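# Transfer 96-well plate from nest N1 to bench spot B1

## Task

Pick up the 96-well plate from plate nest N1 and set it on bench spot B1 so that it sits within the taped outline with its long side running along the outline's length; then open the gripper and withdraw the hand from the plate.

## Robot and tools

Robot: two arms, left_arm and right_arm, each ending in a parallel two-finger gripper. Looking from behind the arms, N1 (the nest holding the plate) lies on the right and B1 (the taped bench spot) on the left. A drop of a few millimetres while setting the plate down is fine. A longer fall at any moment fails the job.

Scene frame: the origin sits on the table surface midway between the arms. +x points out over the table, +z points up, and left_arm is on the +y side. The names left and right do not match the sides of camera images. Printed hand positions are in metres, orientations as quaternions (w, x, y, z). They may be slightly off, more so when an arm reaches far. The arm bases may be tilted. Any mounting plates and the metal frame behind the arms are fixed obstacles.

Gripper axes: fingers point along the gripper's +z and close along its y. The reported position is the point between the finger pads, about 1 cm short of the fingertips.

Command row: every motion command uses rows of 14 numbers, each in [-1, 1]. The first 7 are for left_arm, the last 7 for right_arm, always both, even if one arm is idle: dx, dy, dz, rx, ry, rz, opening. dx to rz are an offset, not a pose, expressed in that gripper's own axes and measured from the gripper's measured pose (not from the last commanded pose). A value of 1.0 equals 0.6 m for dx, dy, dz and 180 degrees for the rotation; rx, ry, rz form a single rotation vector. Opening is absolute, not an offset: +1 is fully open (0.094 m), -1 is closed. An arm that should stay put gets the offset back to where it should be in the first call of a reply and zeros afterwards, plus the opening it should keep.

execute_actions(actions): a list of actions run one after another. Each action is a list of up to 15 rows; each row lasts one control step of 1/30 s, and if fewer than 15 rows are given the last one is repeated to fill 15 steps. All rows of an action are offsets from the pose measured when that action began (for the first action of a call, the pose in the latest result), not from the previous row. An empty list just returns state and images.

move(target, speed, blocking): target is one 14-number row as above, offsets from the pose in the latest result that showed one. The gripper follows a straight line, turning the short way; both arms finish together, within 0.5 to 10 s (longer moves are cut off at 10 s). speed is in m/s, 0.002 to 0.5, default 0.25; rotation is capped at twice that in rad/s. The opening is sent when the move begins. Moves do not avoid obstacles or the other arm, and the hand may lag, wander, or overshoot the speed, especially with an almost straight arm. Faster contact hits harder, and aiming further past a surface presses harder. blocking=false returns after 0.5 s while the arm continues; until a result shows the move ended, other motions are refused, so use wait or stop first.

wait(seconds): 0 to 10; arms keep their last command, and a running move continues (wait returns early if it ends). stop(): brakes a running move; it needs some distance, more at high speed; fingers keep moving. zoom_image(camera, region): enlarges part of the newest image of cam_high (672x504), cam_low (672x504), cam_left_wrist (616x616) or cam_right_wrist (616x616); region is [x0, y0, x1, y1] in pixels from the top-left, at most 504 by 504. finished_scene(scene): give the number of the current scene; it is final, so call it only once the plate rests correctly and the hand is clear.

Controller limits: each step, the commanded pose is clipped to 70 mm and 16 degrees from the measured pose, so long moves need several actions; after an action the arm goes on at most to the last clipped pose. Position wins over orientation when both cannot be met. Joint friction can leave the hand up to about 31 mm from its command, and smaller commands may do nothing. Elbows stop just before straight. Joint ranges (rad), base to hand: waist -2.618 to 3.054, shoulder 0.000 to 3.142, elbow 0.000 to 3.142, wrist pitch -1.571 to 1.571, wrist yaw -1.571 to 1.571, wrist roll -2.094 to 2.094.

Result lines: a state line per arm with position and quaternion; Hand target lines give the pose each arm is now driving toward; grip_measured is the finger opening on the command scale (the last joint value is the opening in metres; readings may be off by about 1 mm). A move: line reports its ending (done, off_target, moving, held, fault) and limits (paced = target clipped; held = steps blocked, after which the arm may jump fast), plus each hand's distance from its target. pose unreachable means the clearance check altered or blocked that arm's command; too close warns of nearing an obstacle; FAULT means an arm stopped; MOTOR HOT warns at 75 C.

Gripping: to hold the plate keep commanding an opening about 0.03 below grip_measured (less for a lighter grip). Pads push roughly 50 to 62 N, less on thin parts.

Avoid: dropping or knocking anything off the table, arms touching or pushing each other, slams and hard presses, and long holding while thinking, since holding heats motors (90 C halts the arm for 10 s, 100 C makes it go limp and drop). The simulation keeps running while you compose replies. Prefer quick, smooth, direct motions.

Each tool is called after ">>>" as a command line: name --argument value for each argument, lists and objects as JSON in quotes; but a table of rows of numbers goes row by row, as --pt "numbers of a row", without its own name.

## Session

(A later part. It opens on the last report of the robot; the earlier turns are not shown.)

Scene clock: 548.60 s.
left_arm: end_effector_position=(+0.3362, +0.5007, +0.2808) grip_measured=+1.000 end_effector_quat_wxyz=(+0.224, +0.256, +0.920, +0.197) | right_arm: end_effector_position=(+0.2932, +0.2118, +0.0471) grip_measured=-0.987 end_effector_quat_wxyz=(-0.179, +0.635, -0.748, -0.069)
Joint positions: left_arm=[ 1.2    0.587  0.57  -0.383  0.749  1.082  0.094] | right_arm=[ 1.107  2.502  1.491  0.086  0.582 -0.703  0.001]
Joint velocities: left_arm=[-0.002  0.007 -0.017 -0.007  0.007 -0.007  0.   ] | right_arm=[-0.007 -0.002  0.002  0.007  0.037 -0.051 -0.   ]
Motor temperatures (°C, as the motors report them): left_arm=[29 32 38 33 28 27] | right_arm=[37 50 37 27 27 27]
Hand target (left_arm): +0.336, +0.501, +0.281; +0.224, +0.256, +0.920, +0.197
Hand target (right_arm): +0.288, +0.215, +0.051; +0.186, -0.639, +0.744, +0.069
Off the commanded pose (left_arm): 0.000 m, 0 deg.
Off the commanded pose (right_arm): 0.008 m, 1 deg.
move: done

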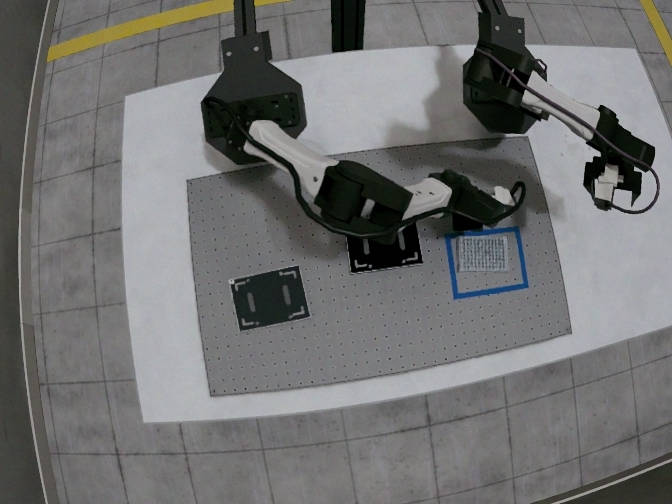

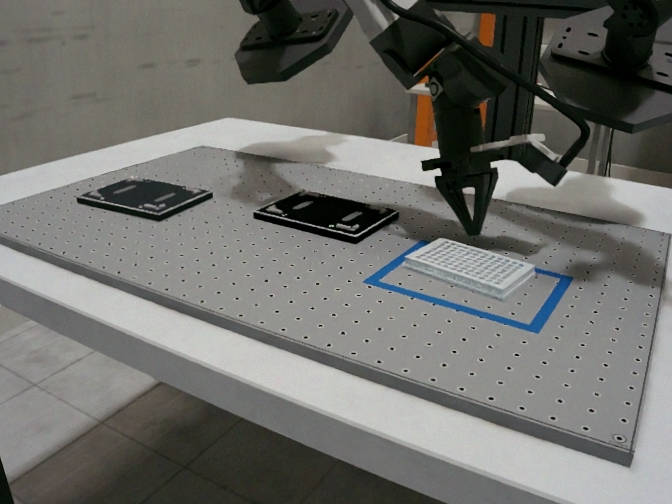

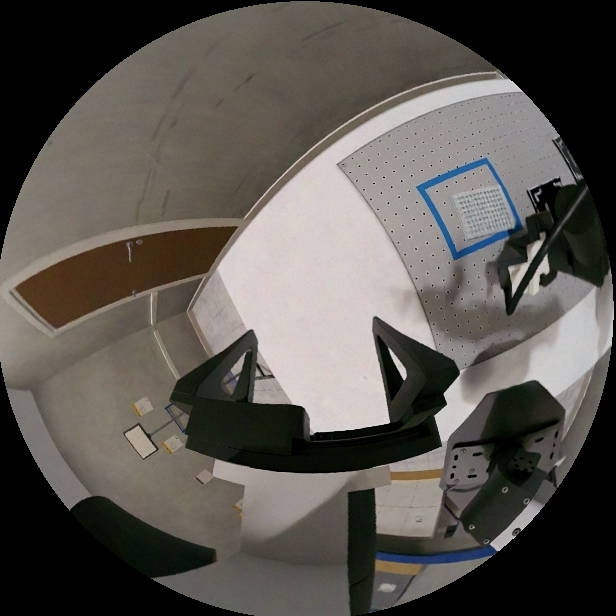

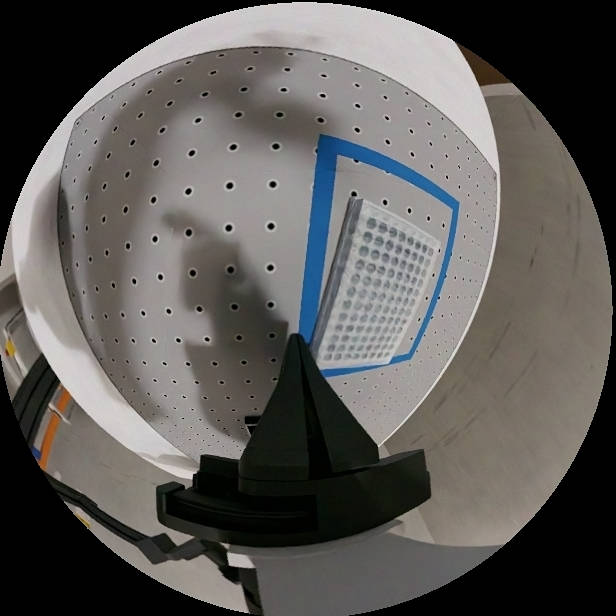

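>>> execute_actions --actions '[[[0,0,0,0,0,0,1,0.0012,0.0004,0.003,0,0,0,-1],[0,0,0,0,0,0,1,0.0021,0.0007,0.0055,0,0,0,-1],[0,0,0,0,0,0,1,0.0031,0.0011,0.008,0,0,0,-1],[0,0,0,0,0,0,1,0.0040,0.0014,0.0105,0,0,0,-1],[0,0,0,0,0,0,1,0.0050,0.0017,0.013,0,0,0,-1],[0,0,0,0,0,0,1,0.0059,0.002,0.0153,0,0,0,-1],[0,0,0,0,0,0,1,0.0068,0.0024,0.0176,0,0,0,-1],[0,0,0,0,0,0,1,0.0076,0.0026,0.0198,0,0,0,-1],[0,0,0,0,0,0,1,0.0084,0.0029,0.0218,0,0,0,-1],[0,0,0,0,0,0,1,0.0091,0.0032,0.0236,0,0,0,-1],[0,0,0,0,0,0,1,0.0097,0.0034,0.0251,0,0,0,-1],[0,0,0,0,0,0,1,0.0101,0.0035,0.0262,0,0,0,-1]]]'

>>> wait --seconds 0.3

>>> zoom_image --camera "cam_low" --region '[370, 170, 590, 320]'

>>> zoom_image --camera "cam_right_wrist" --region '[240, 200, 450, 410]'

Scene clock: 563.27 s.
left_arm: end_effector_position=(+0.3362, +0.5007, +0.2808) grip_measured=+1.000 end_effector_quat_wxyz=(+0.224, +0.256, +0.920, +0.197) | right_arm: end_effector_position=(+0.2918, +0.2064, +0.0331) grip_measured=-0.987 end_effector_quat_wxyz=(-0.172, +0.637, -0.748, -0.064)
Joint positions: left_arm=[ 1.2    0.587  0.57  -0.383  0.749  1.082  0.094] | right_arm=[ 1.088  2.527  1.491  0.105  0.58  -0.717  0.001]
Joint velocities: left_arm=[ 0.007 -0.007  0.007 -0.037  0.022 -0.022  0.   ] | right_arm=[-0.061  0.081 -0.002  0.022  0.037  0.022 -0.   ]
Motor temperatures (°C, as the motors report them): left_arm=[29 32 38 33 28 27] | right_arm=[37 49 37 28 27 27]
Hand target (left_arm): +0.336, +0.501, +0.281; +0.224, +0.256, +0.920, +0.197
Hand target (right_arm): +0.293, +0.211, +0.030; +0.179, -0.635, +0.748, +0.069
Off the commanded pose (left_arm): 0.000 m, 0 deg.
Off the commanded pose (right_arm): 0.006 m, 1 deg.

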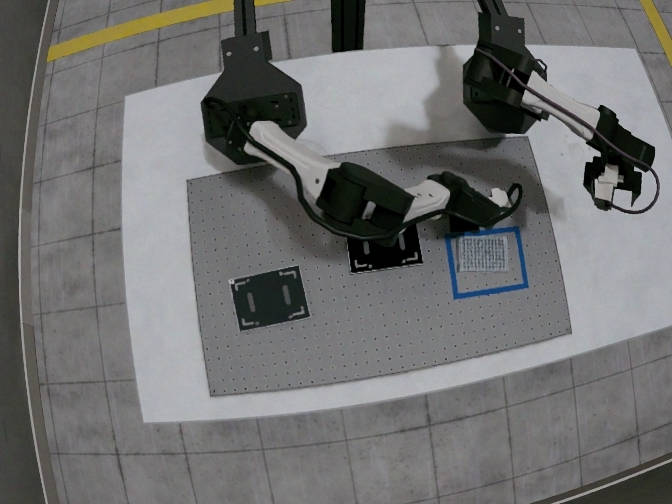

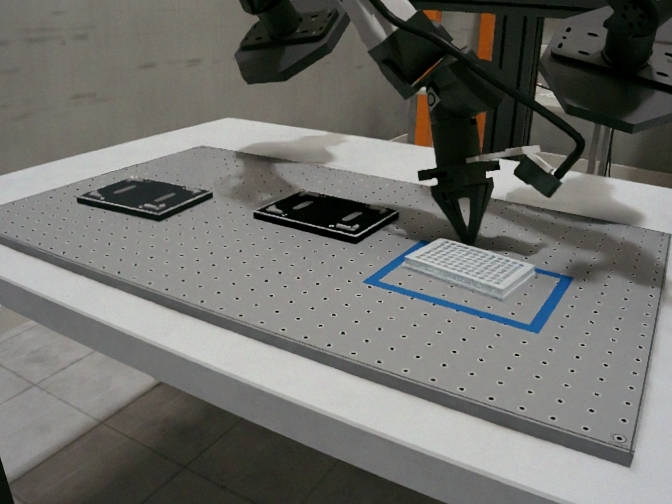

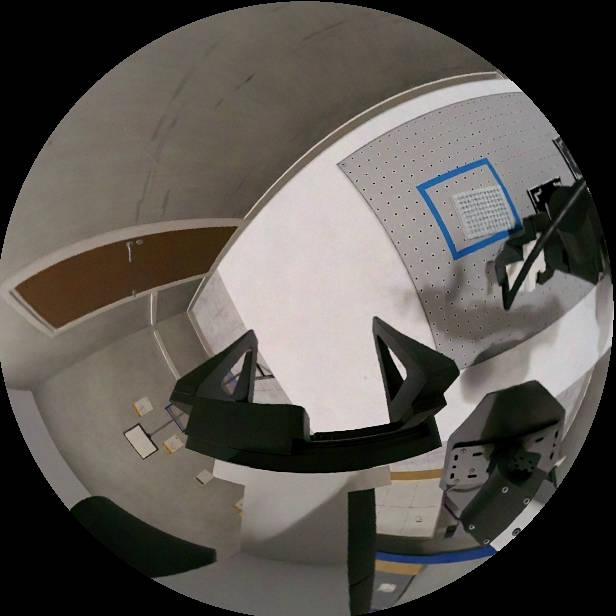

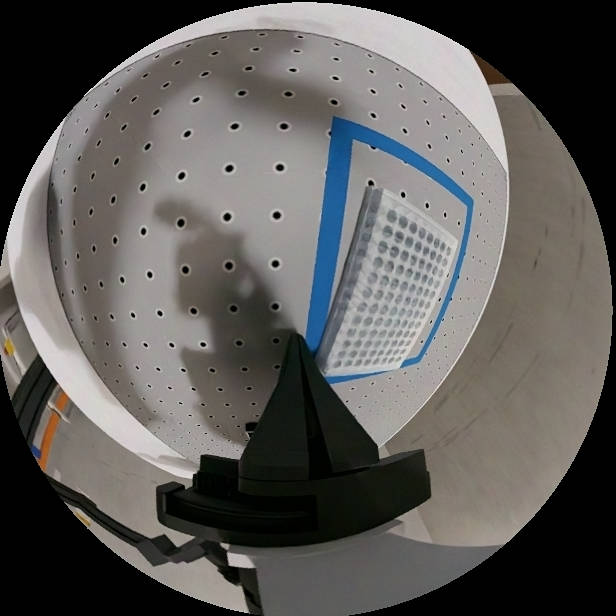

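Scene clock: 563.57 s.
left_arm: end_effector_position=(+0.3362, +0.5007, +0.2808) grip_measured=+1.000 end_effector_quat_wxyz=(+0.224, +0.256, +0.920, +0.197) | right_arm: end_effector_position=(+0.2906, +0.2063, +0.0316) grip_measured=-0.987 end_effector_quat_wxyz=(-0.172, +0.639, -0.747, -0.064)
Joint positions: left_arm=[ 1.2    0.587  0.57  -0.383  0.749  1.082  0.094] | right_arm=[ 1.087  2.53   1.491  0.107  0.579 -0.72   0.001]
Joint velocities: left_arm=[ 0.002 -0.017  0.002 -0.081 -0.022 -0.037  0.   ] | right_arm=[-0.002 -0.012 -0.002  0.051 -0.007 -0.095  0.001]
Motor temperatures (°C, as the motors report them): left_arm=[29 32 38 33 28 27] | right_arm=[37 49 37 28 27 27]
Hand target (left_arm): +0.336, +0.501, +0.281; +0.224, +0.256, +0.920, +0.197
Hand target (right_arm): +0.293, +0.211, +0.030; +0.179, -0.635, +0.748, +0.069
Off the commanded pose (left_arm): 0.000 m, 0 deg.
Off the commanded pose (right_arm): 0.006 m, 1 deg.
wait: 0.30 s; at rest by 0.20 s

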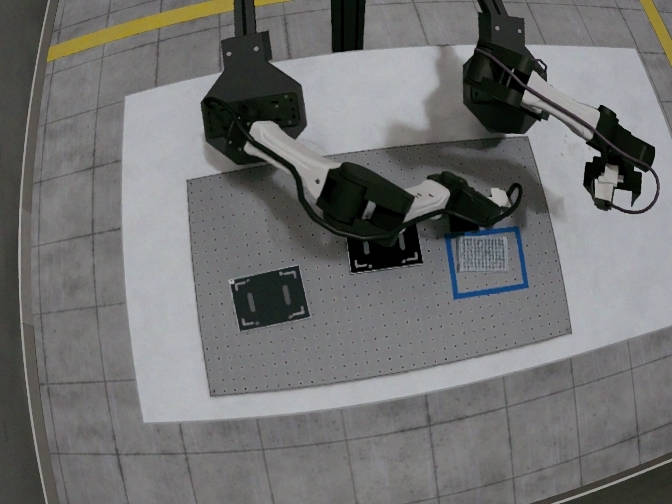

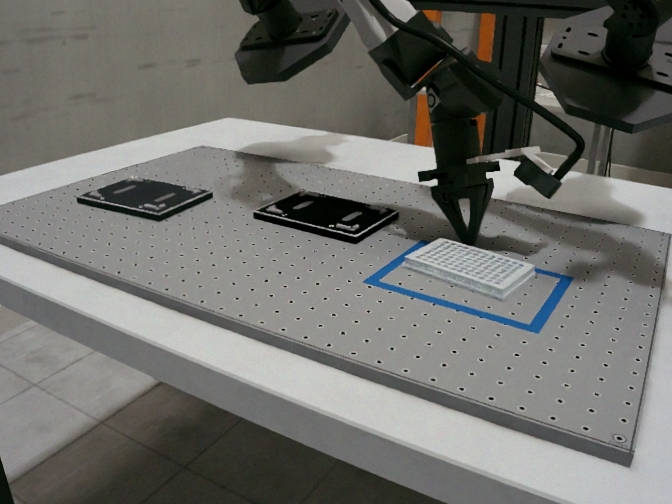

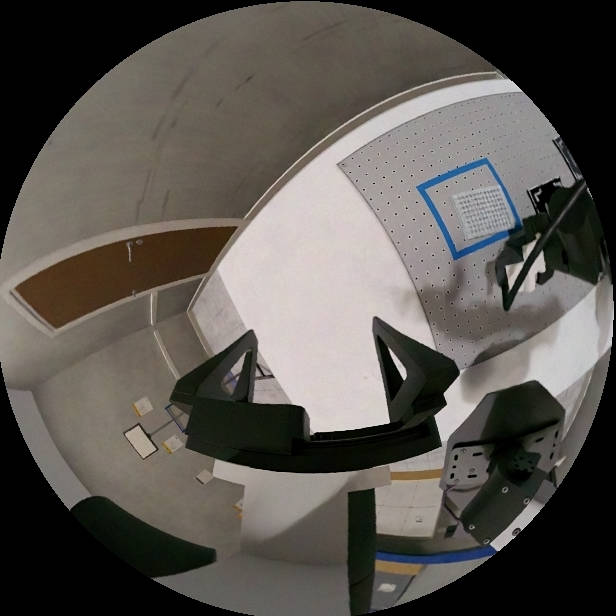

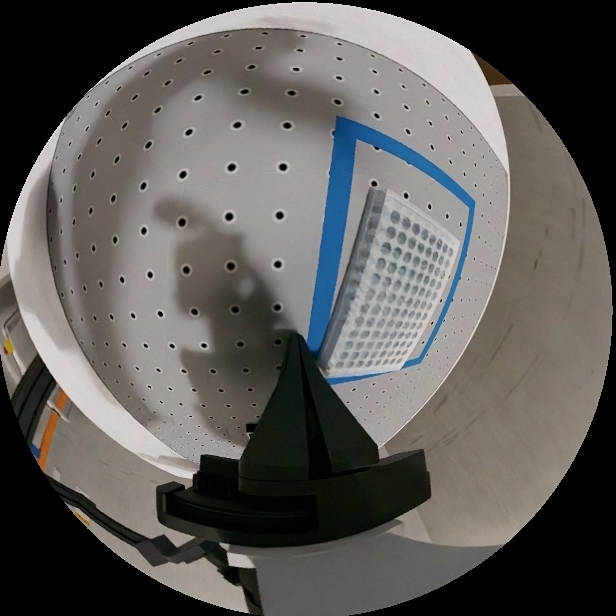

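Region (370, 170, 590, 320) of cam_low's 672x504 image, scaled by 2.291, with more detail than that image has; it fills the top 344 rows of this view, and the rest is white.

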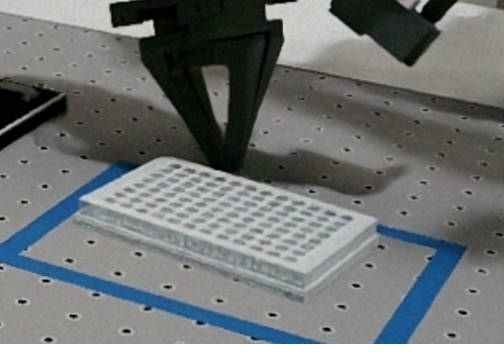

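Region (240, 200, 450, 410) of cam_right_wrist's 616x616 image, scaled by 2.400, with more detail than that image has.

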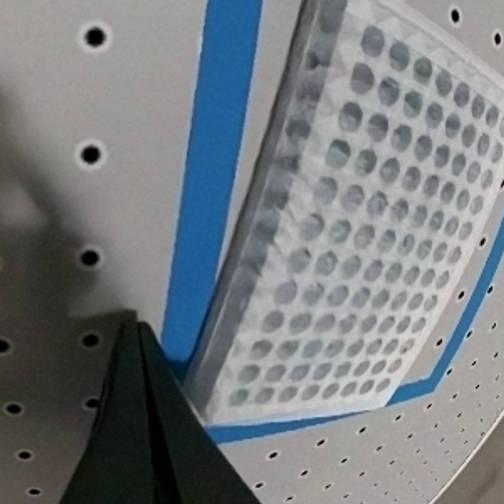

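>>> execute_actions --actions '[[[0,0,0,0,0,0,1,0,0,0,0,0,0,-0.85],[0,0,0,0,0,0,1,0,0,0,0,0,0,-0.72],[0,0,0,0,0,0,1,0,0,0,0,0,0,-0.61],[0,0,0,0,0,0,1,0,0,0,0,0,0,-0.52],[0,0,0,0,0,0,1,0,0,0,0,0,0,-0.45],[0,0,0,0,0,0,1,0,0,0,0,0,0,-0.39],[0,0,0,0,0,0,1,0,0,0,0,0,0,-0.33],[0,0,0,0,0,0,1,0,0,0,0,0,0,-0.27],[0,0,0,0,0,0,1,0,0,0,0,0,0,-0.21],[0,0,0,0,0,0,1,0,0,0,0,0,0,-0.15],[0,0,0,0,0,0,1,0,0,0,0,0,0,-0.09],[0,0,0,0,0,0,1,0,0,0,0,0,0,-0.03],[0,0,0,0,0,0,1,0,0,0,0,0,0,0.03],[0,0,0,0,0,0,1,0,0,0,0,0,0,0.09],[0,0,0,0,0,0,1,0,0,0,0,0,0,0.14]]]'

>>> wait --seconds 0.3

>>> zoom_image --camera "cam_high" --region '[430, 200, 550, 310]'

>>> zoom_image --camera "cam_left_wrist" --region '[405, 145, 555, 290]'

Scene clock: 593.90 s.
left_arm: end_effector_position=(+0.3362, +0.5007, +0.2808) grip_measured=+1.000 end_effector_quat_wxyz=(+0.224, +0.256, +0.920, +0.197) | right_arm: end_effector_position=(+0.2912, +0.2067, +0.0319) grip_measured=+0.111 end_effector_quat_wxyz=(-0.173, +0.638, -0.748, -0.064)
Joint positions: left_arm=[ 1.2    0.587  0.57  -0.383  0.749  1.082  0.094] | right_arm=[ 1.087  2.53   1.491  0.111  0.579 -0.72   0.052]
Joint velocities: left_arm=[-0.012  0.007  0.017 -0.007 -0.051  0.022  0.   ] | right_arm=[ 0.002 -0.027  0.012 -0.007 -0.022  0.037  0.055]
Motor temperatures (°C, as the motors report them): left_arm=[29 32 38 33 28 27] | right_arm=[37 48 37 28 27 27]
Hand target (left_arm): +0.336, +0.501, +0.281; +0.224, +0.256, +0.920, +0.197
Hand target (right_arm): +0.291, +0.206, +0.032; +0.172, -0.639, +0.747, +0.064
Off the commanded pose (left_arm): 0.000 m, 0 deg.
Off the commanded pose (right_arm): 0.001 m, 0 deg.

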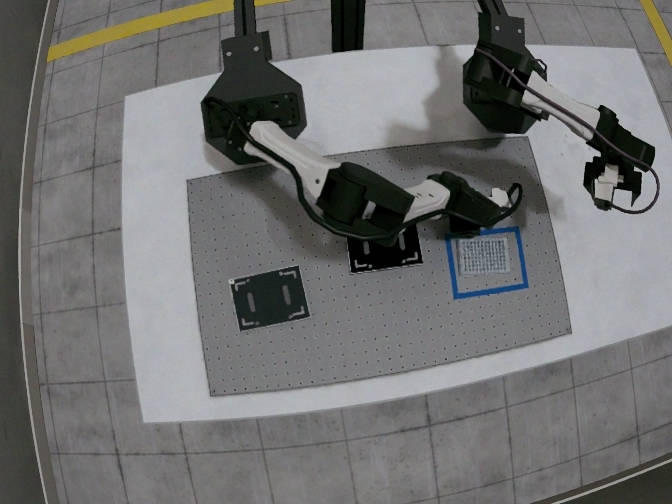

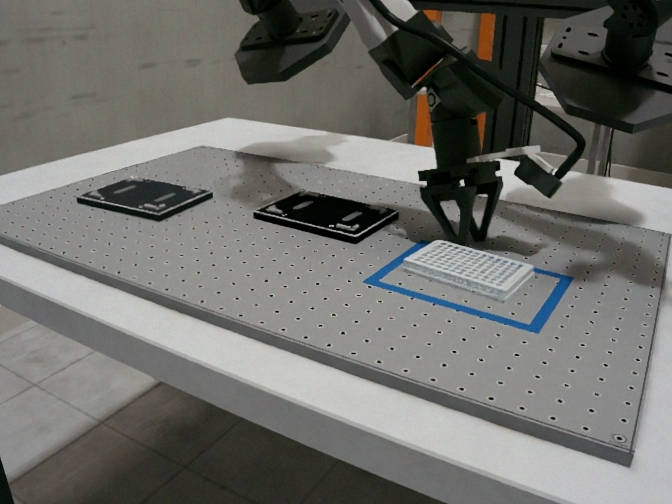

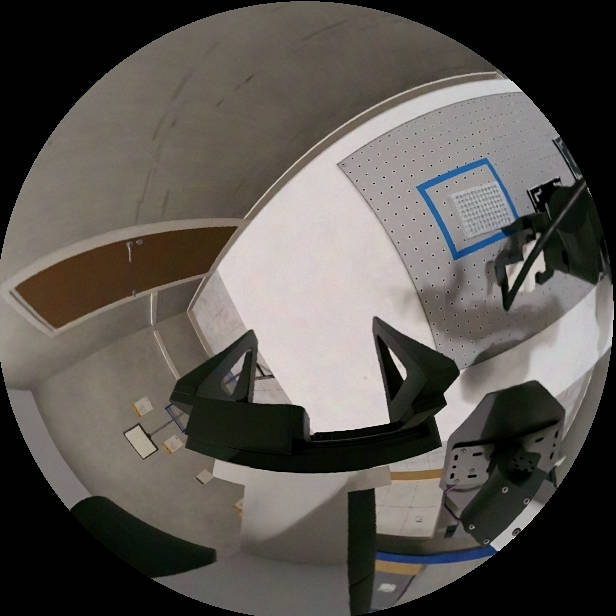

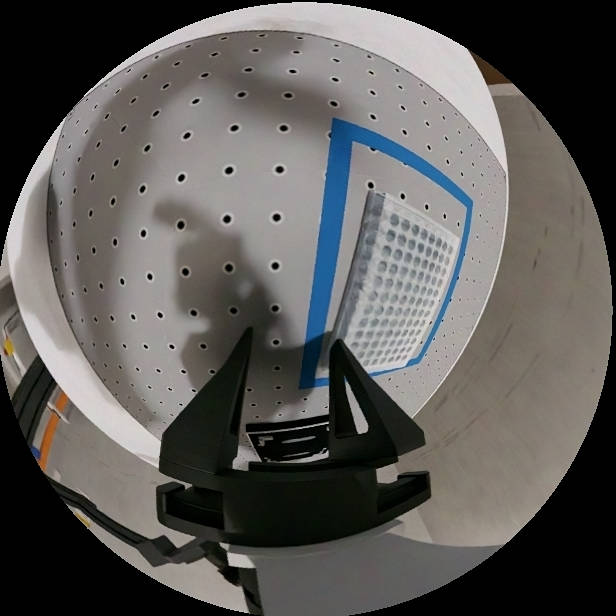

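Scene clock: 594.20 s.
left_arm: end_effector_position=(+0.3362, +0.5007, +0.2808) grip_measured=+1.000 end_effector_quat_wxyz=(+0.224, +0.256, +0.920, +0.197) | right_arm: end_effector_position=(+0.2915, +0.2070, +0.0320) grip_measured=+0.138 end_effector_quat_wxyz=(-0.174, +0.637, -0.748, -0.064)
Joint positions: left_arm=[ 1.2    0.587  0.57  -0.383  0.749  1.082  0.094] | right_arm=[ 1.087  2.53   1.491  0.113  0.579 -0.72   0.053]
Joint velocities: left_arm=[-0.002 -0.002 -0.017  0.007  0.007 -0.081  0.   ] | right_arm=[-0.017 -0.007  0.002 -0.051  0.007 -0.051 -0.   ]
Motor temperatures (°C, as the motors report them): left_arm=[29 32 38 33 28 27] | right_arm=[37 48 37 28 27 27]
Hand target (left_arm): +0.336, +0.501, +0.281; +0.224, +0.256, +0.920, +0.197
Hand target (right_arm): +0.291, +0.206, +0.032; +0.172, -0.639, +0.747, +0.064
Off the commanded pose (left_arm): 0.000 m, 0 deg.
Off the commanded pose (right_arm): 0.001 m, 0 deg.
wait: 0.30 s; at rest by 0.20 s

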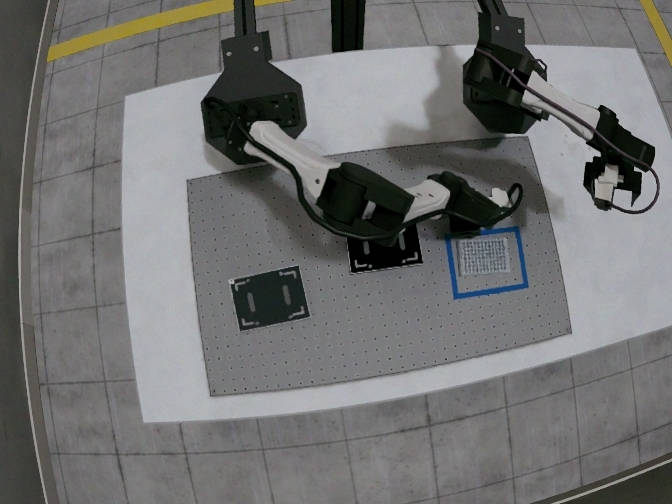

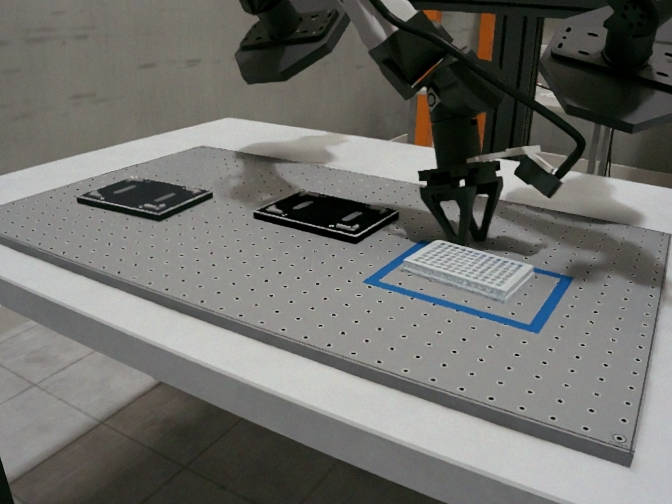

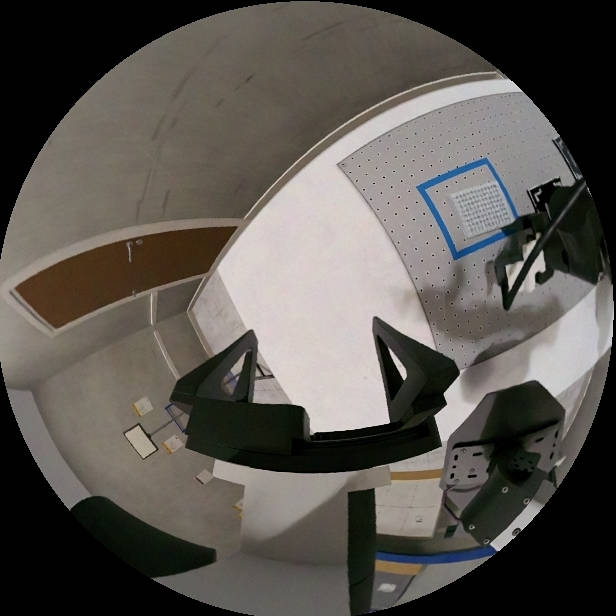

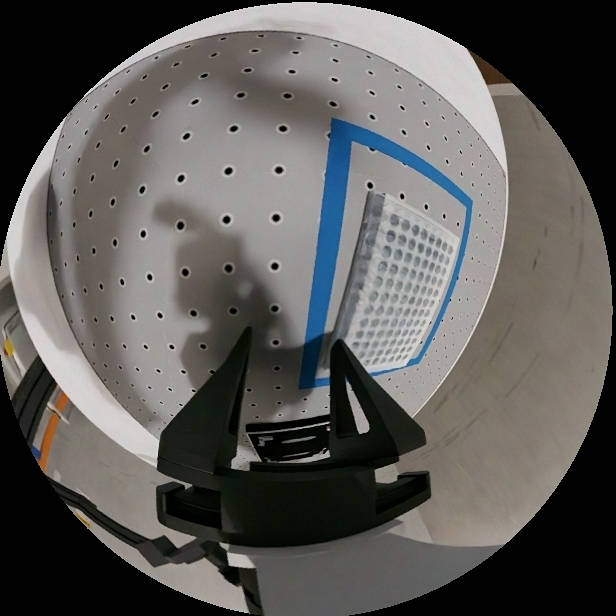

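Region (430, 200, 550, 310) of cam_high's 672x504 image, scaled by 4.200, with more detail than that image has; it fills the top 462 rows of this view, and the rest is white.

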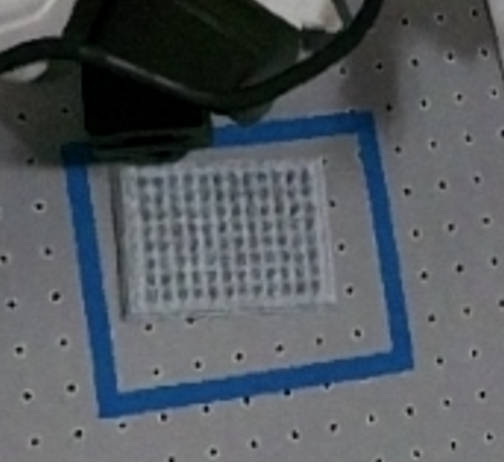

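Region (405, 145, 555, 290) of cam_left_wrist's 616x616 image, scaled by 3.360, with more detail than that image has; it fills the top 487 rows of this view, and the rest is white.

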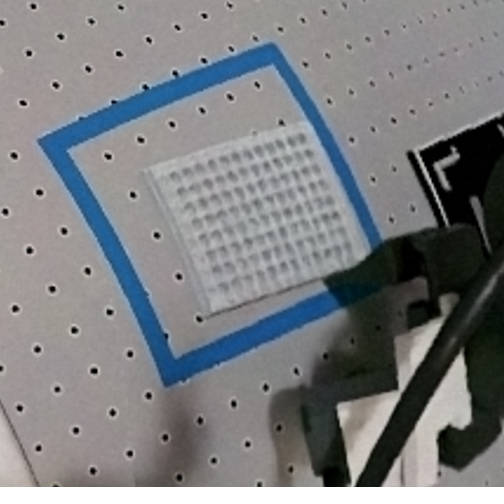

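>>> execute_actions --actions '[[[0,0,0,0,0,0,1,0,0,0,0,0,0,0.18],[0,0,0,0,0,0,1,0,0,0,0,0,0,0.22],[0,0,0,0,0,0,1,0,0,0,0,0,0,0.26],[0,0,0,0,0,0,1,0,0,0,0,0,0,0.30],[0,0,0,0,0,0,1,0,0,0,0,0,0,0.34],[0,0,0,0,0,0,1,0,0,0,0,0,0,0.38],[0,0,0,0,0,0,1,0,0,0,0,0,0,0.42],[0,0,0,0,0,0,1,0,0,0,0,0,0,0.44],[0,0,0,0,0,0,1,0,0,0,0,0,0,0.44],[0,0,0,0,0,0,1,0,0,0,0,0,0,0.44],[0,0,0,0,0,0,1,0,0,0,0,0,0,0.3],[0,0,0,0,0,0,1,0,0,0,0,0,0,0.1],[0,0,0,0,0,0,1,0,0,0,0,0,0,-0.1],[0,0,0,0,0,0,1,0,0,0,0,0,0,-0.3],[0,0,0,0,0,0,1,0,0,0,0,0,0,-0.5]]]'

>>> zoom_image --camera "cam_high" --region '[430, 200, 550, 310]'

>>> zoom_image --camera "cam_right_wrist" --region '[240, 100, 500, 410]'

Scene clock: 606.57 s.
left_arm: end_effector_position=(+0.3362, +0.5007, +0.2808) grip_measured=+1.000 end_effector_quat_wxyz=(+0.224, +0.256, +0.920, +0.197) | right_arm: end_effector_position=(+0.2923, +0.2084, +0.0326) grip_measured=-0.377 end_effector_quat_wxyz=(-0.177, +0.635, -0.749, -0.066)
Joint positions: left_arm=[ 1.2    0.587  0.57  -0.383  0.749  1.082  0.094] | right_arm=[ 1.087  2.53   1.491  0.12   0.575 -0.72   0.029]
Joint velocities: left_arm=[-0.012 -0.007  0.002  0.007  0.037  0.007  0.   ] | right_arm=[-0.017 -0.007 -0.022  0.037 -0.051 -0.007 -0.245]
Motor temperatures (°C, as the motors report them): left_arm=[29 31 38 33 28 27] | right_arm=[37 49 37 28 27 27]
Hand target (left_arm): +0.336, +0.501, +0.281; +0.224, +0.256, +0.920, +0.197
Hand target (right_arm): +0.291, +0.207, +0.032; +0.174, -0.637, +0.748, +0.064
Off the commanded pose (left_arm): 0.000 m, 0 deg.
Off the commanded pose (right_arm): 0.002 m, 0 deg.

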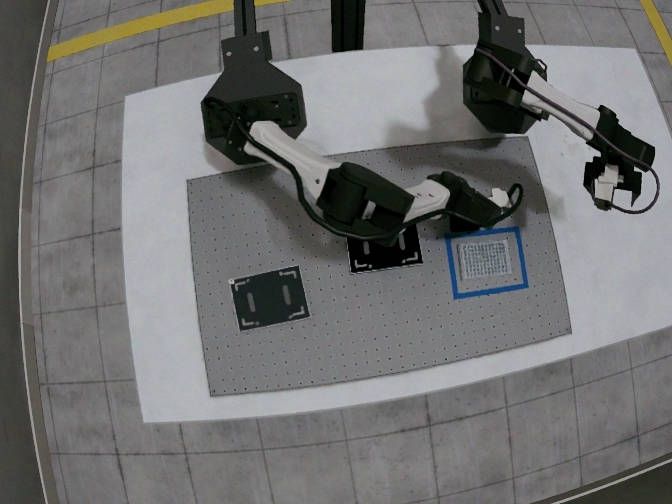

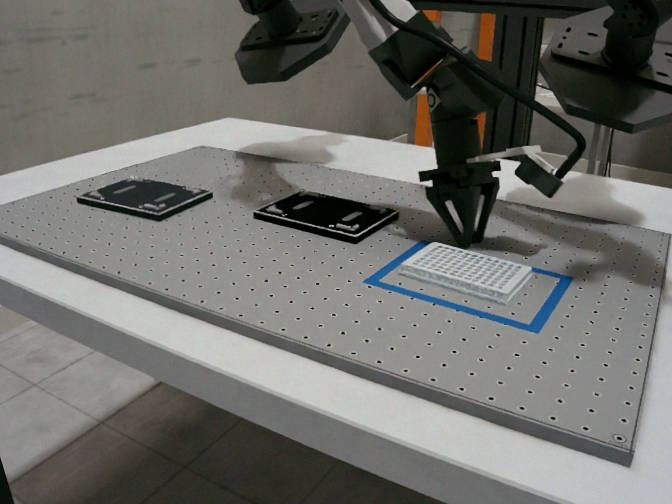

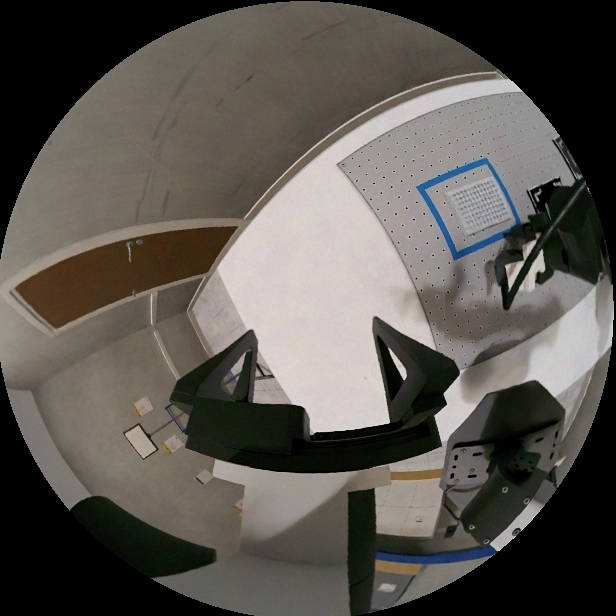

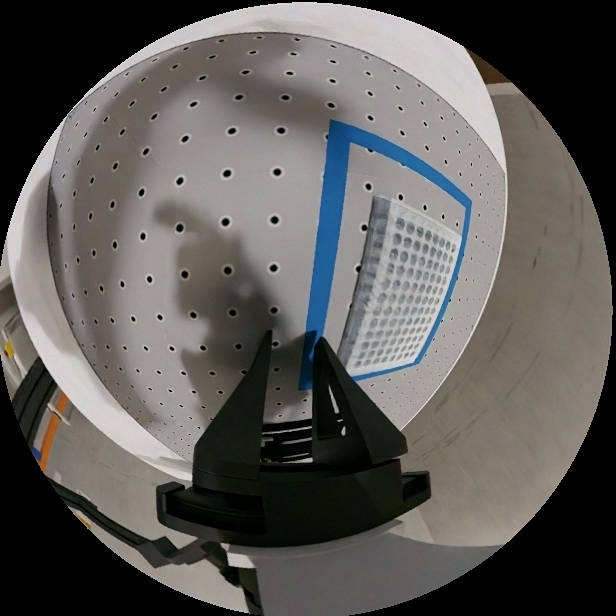

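Region (430, 200, 550, 310) of cam_high's 672x504 image, scaled by 4.200, with more detail than that image has; it fills the top 462 rows of this view, and the rest is white.

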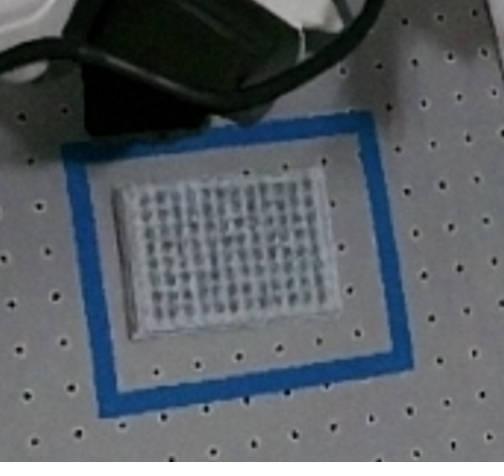

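Region (240, 100, 500, 410) of cam_right_wrist's 616x616 image, scaled by 1.626, with more detail than that image has; it fills the left 423 columns of this view, and the rest is white.

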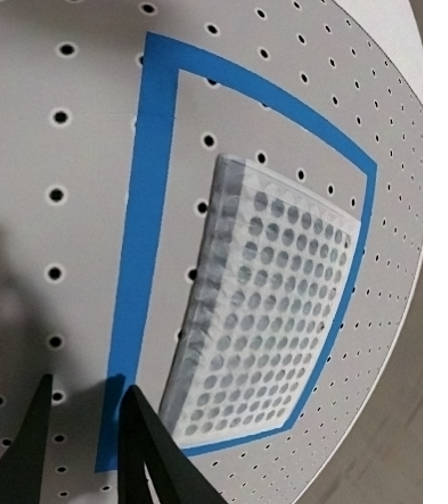

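>>> move --target '[0,0,0,0,0,0,1, -0.0253,-0.004,-0.223,0,0,0,-0.5]' --speed 0.3

Scene clock: 612.80 s.
left_arm: end_effector_position=(+0.3362, +0.5007, +0.2808) grip_measured=+1.000 end_effector_quat_wxyz=(+0.224, +0.256, +0.920, +0.197) | right_arm: end_effector_position=(+0.2745, +0.1866, +0.1629) grip_measured=-0.498 end_effector_quat_wxyz=(-0.178, +0.633, -0.750, -0.072)
Joint positions: left_arm=[ 1.2    0.587  0.57  -0.383  0.749  1.082  0.094] | right_arm=[ 1.282  2.187  1.33  -0.172  0.675 -0.517  0.024]
Joint velocities: left_arm=[ 0.002 -0.007  0.007 -0.037 -0.007  0.007  0.   ] | right_arm=[ 0.012 -0.007  0.002 -0.11  -0.037  0.007  0.   ]
Motor temperatures (°C, as the motors report them): left_arm=[29 31 38 33 28 27] | right_arm=[37 49 37 28 27 27]
Hand target (left_arm): +0.336, +0.501, +0.281; +0.224, +0.256, +0.920, +0.197
Hand target (right_arm): +0.271, +0.181, +0.163; +0.174, -0.635, +0.749, +0.068
Off the commanded pose (left_arm): 0.000 m, 0 deg.
Off the commanded pose (right_arm): 0.008 m, 1 deg.
move: done

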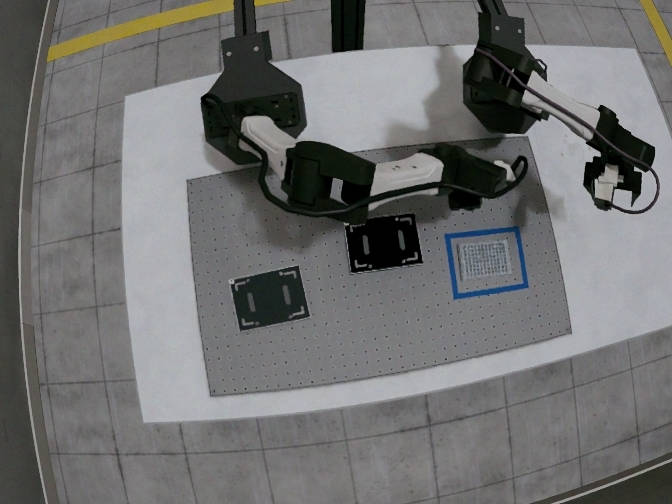

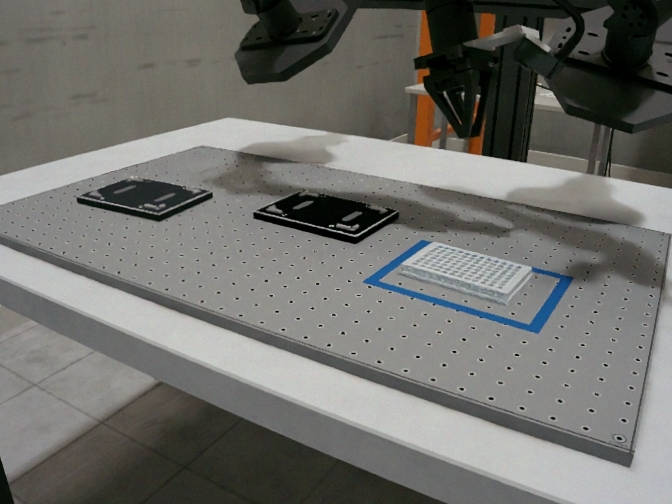

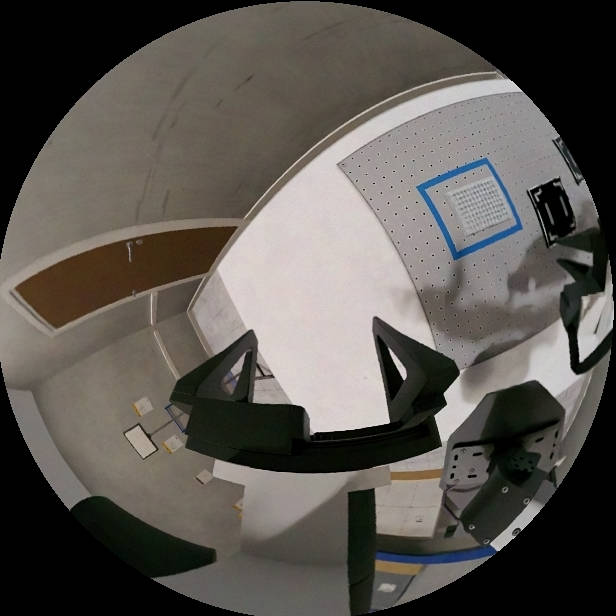

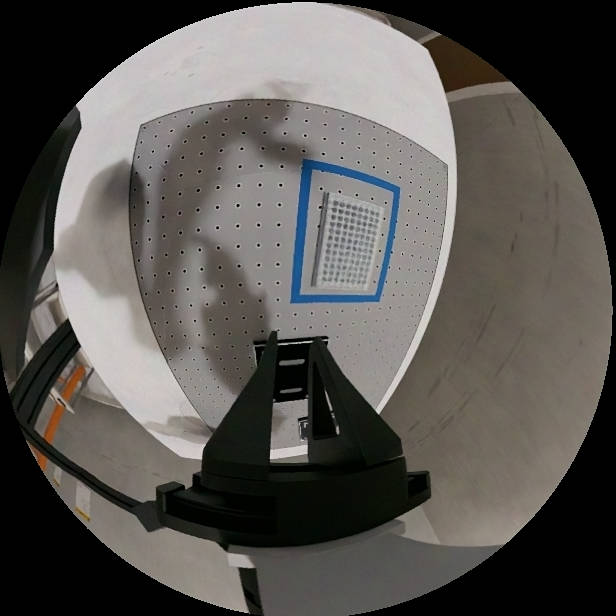

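The plate is lengthwise inside the taped outline, and both arms are clear.

>>> finished_scene --scene 2

The scene is finished: the task was done.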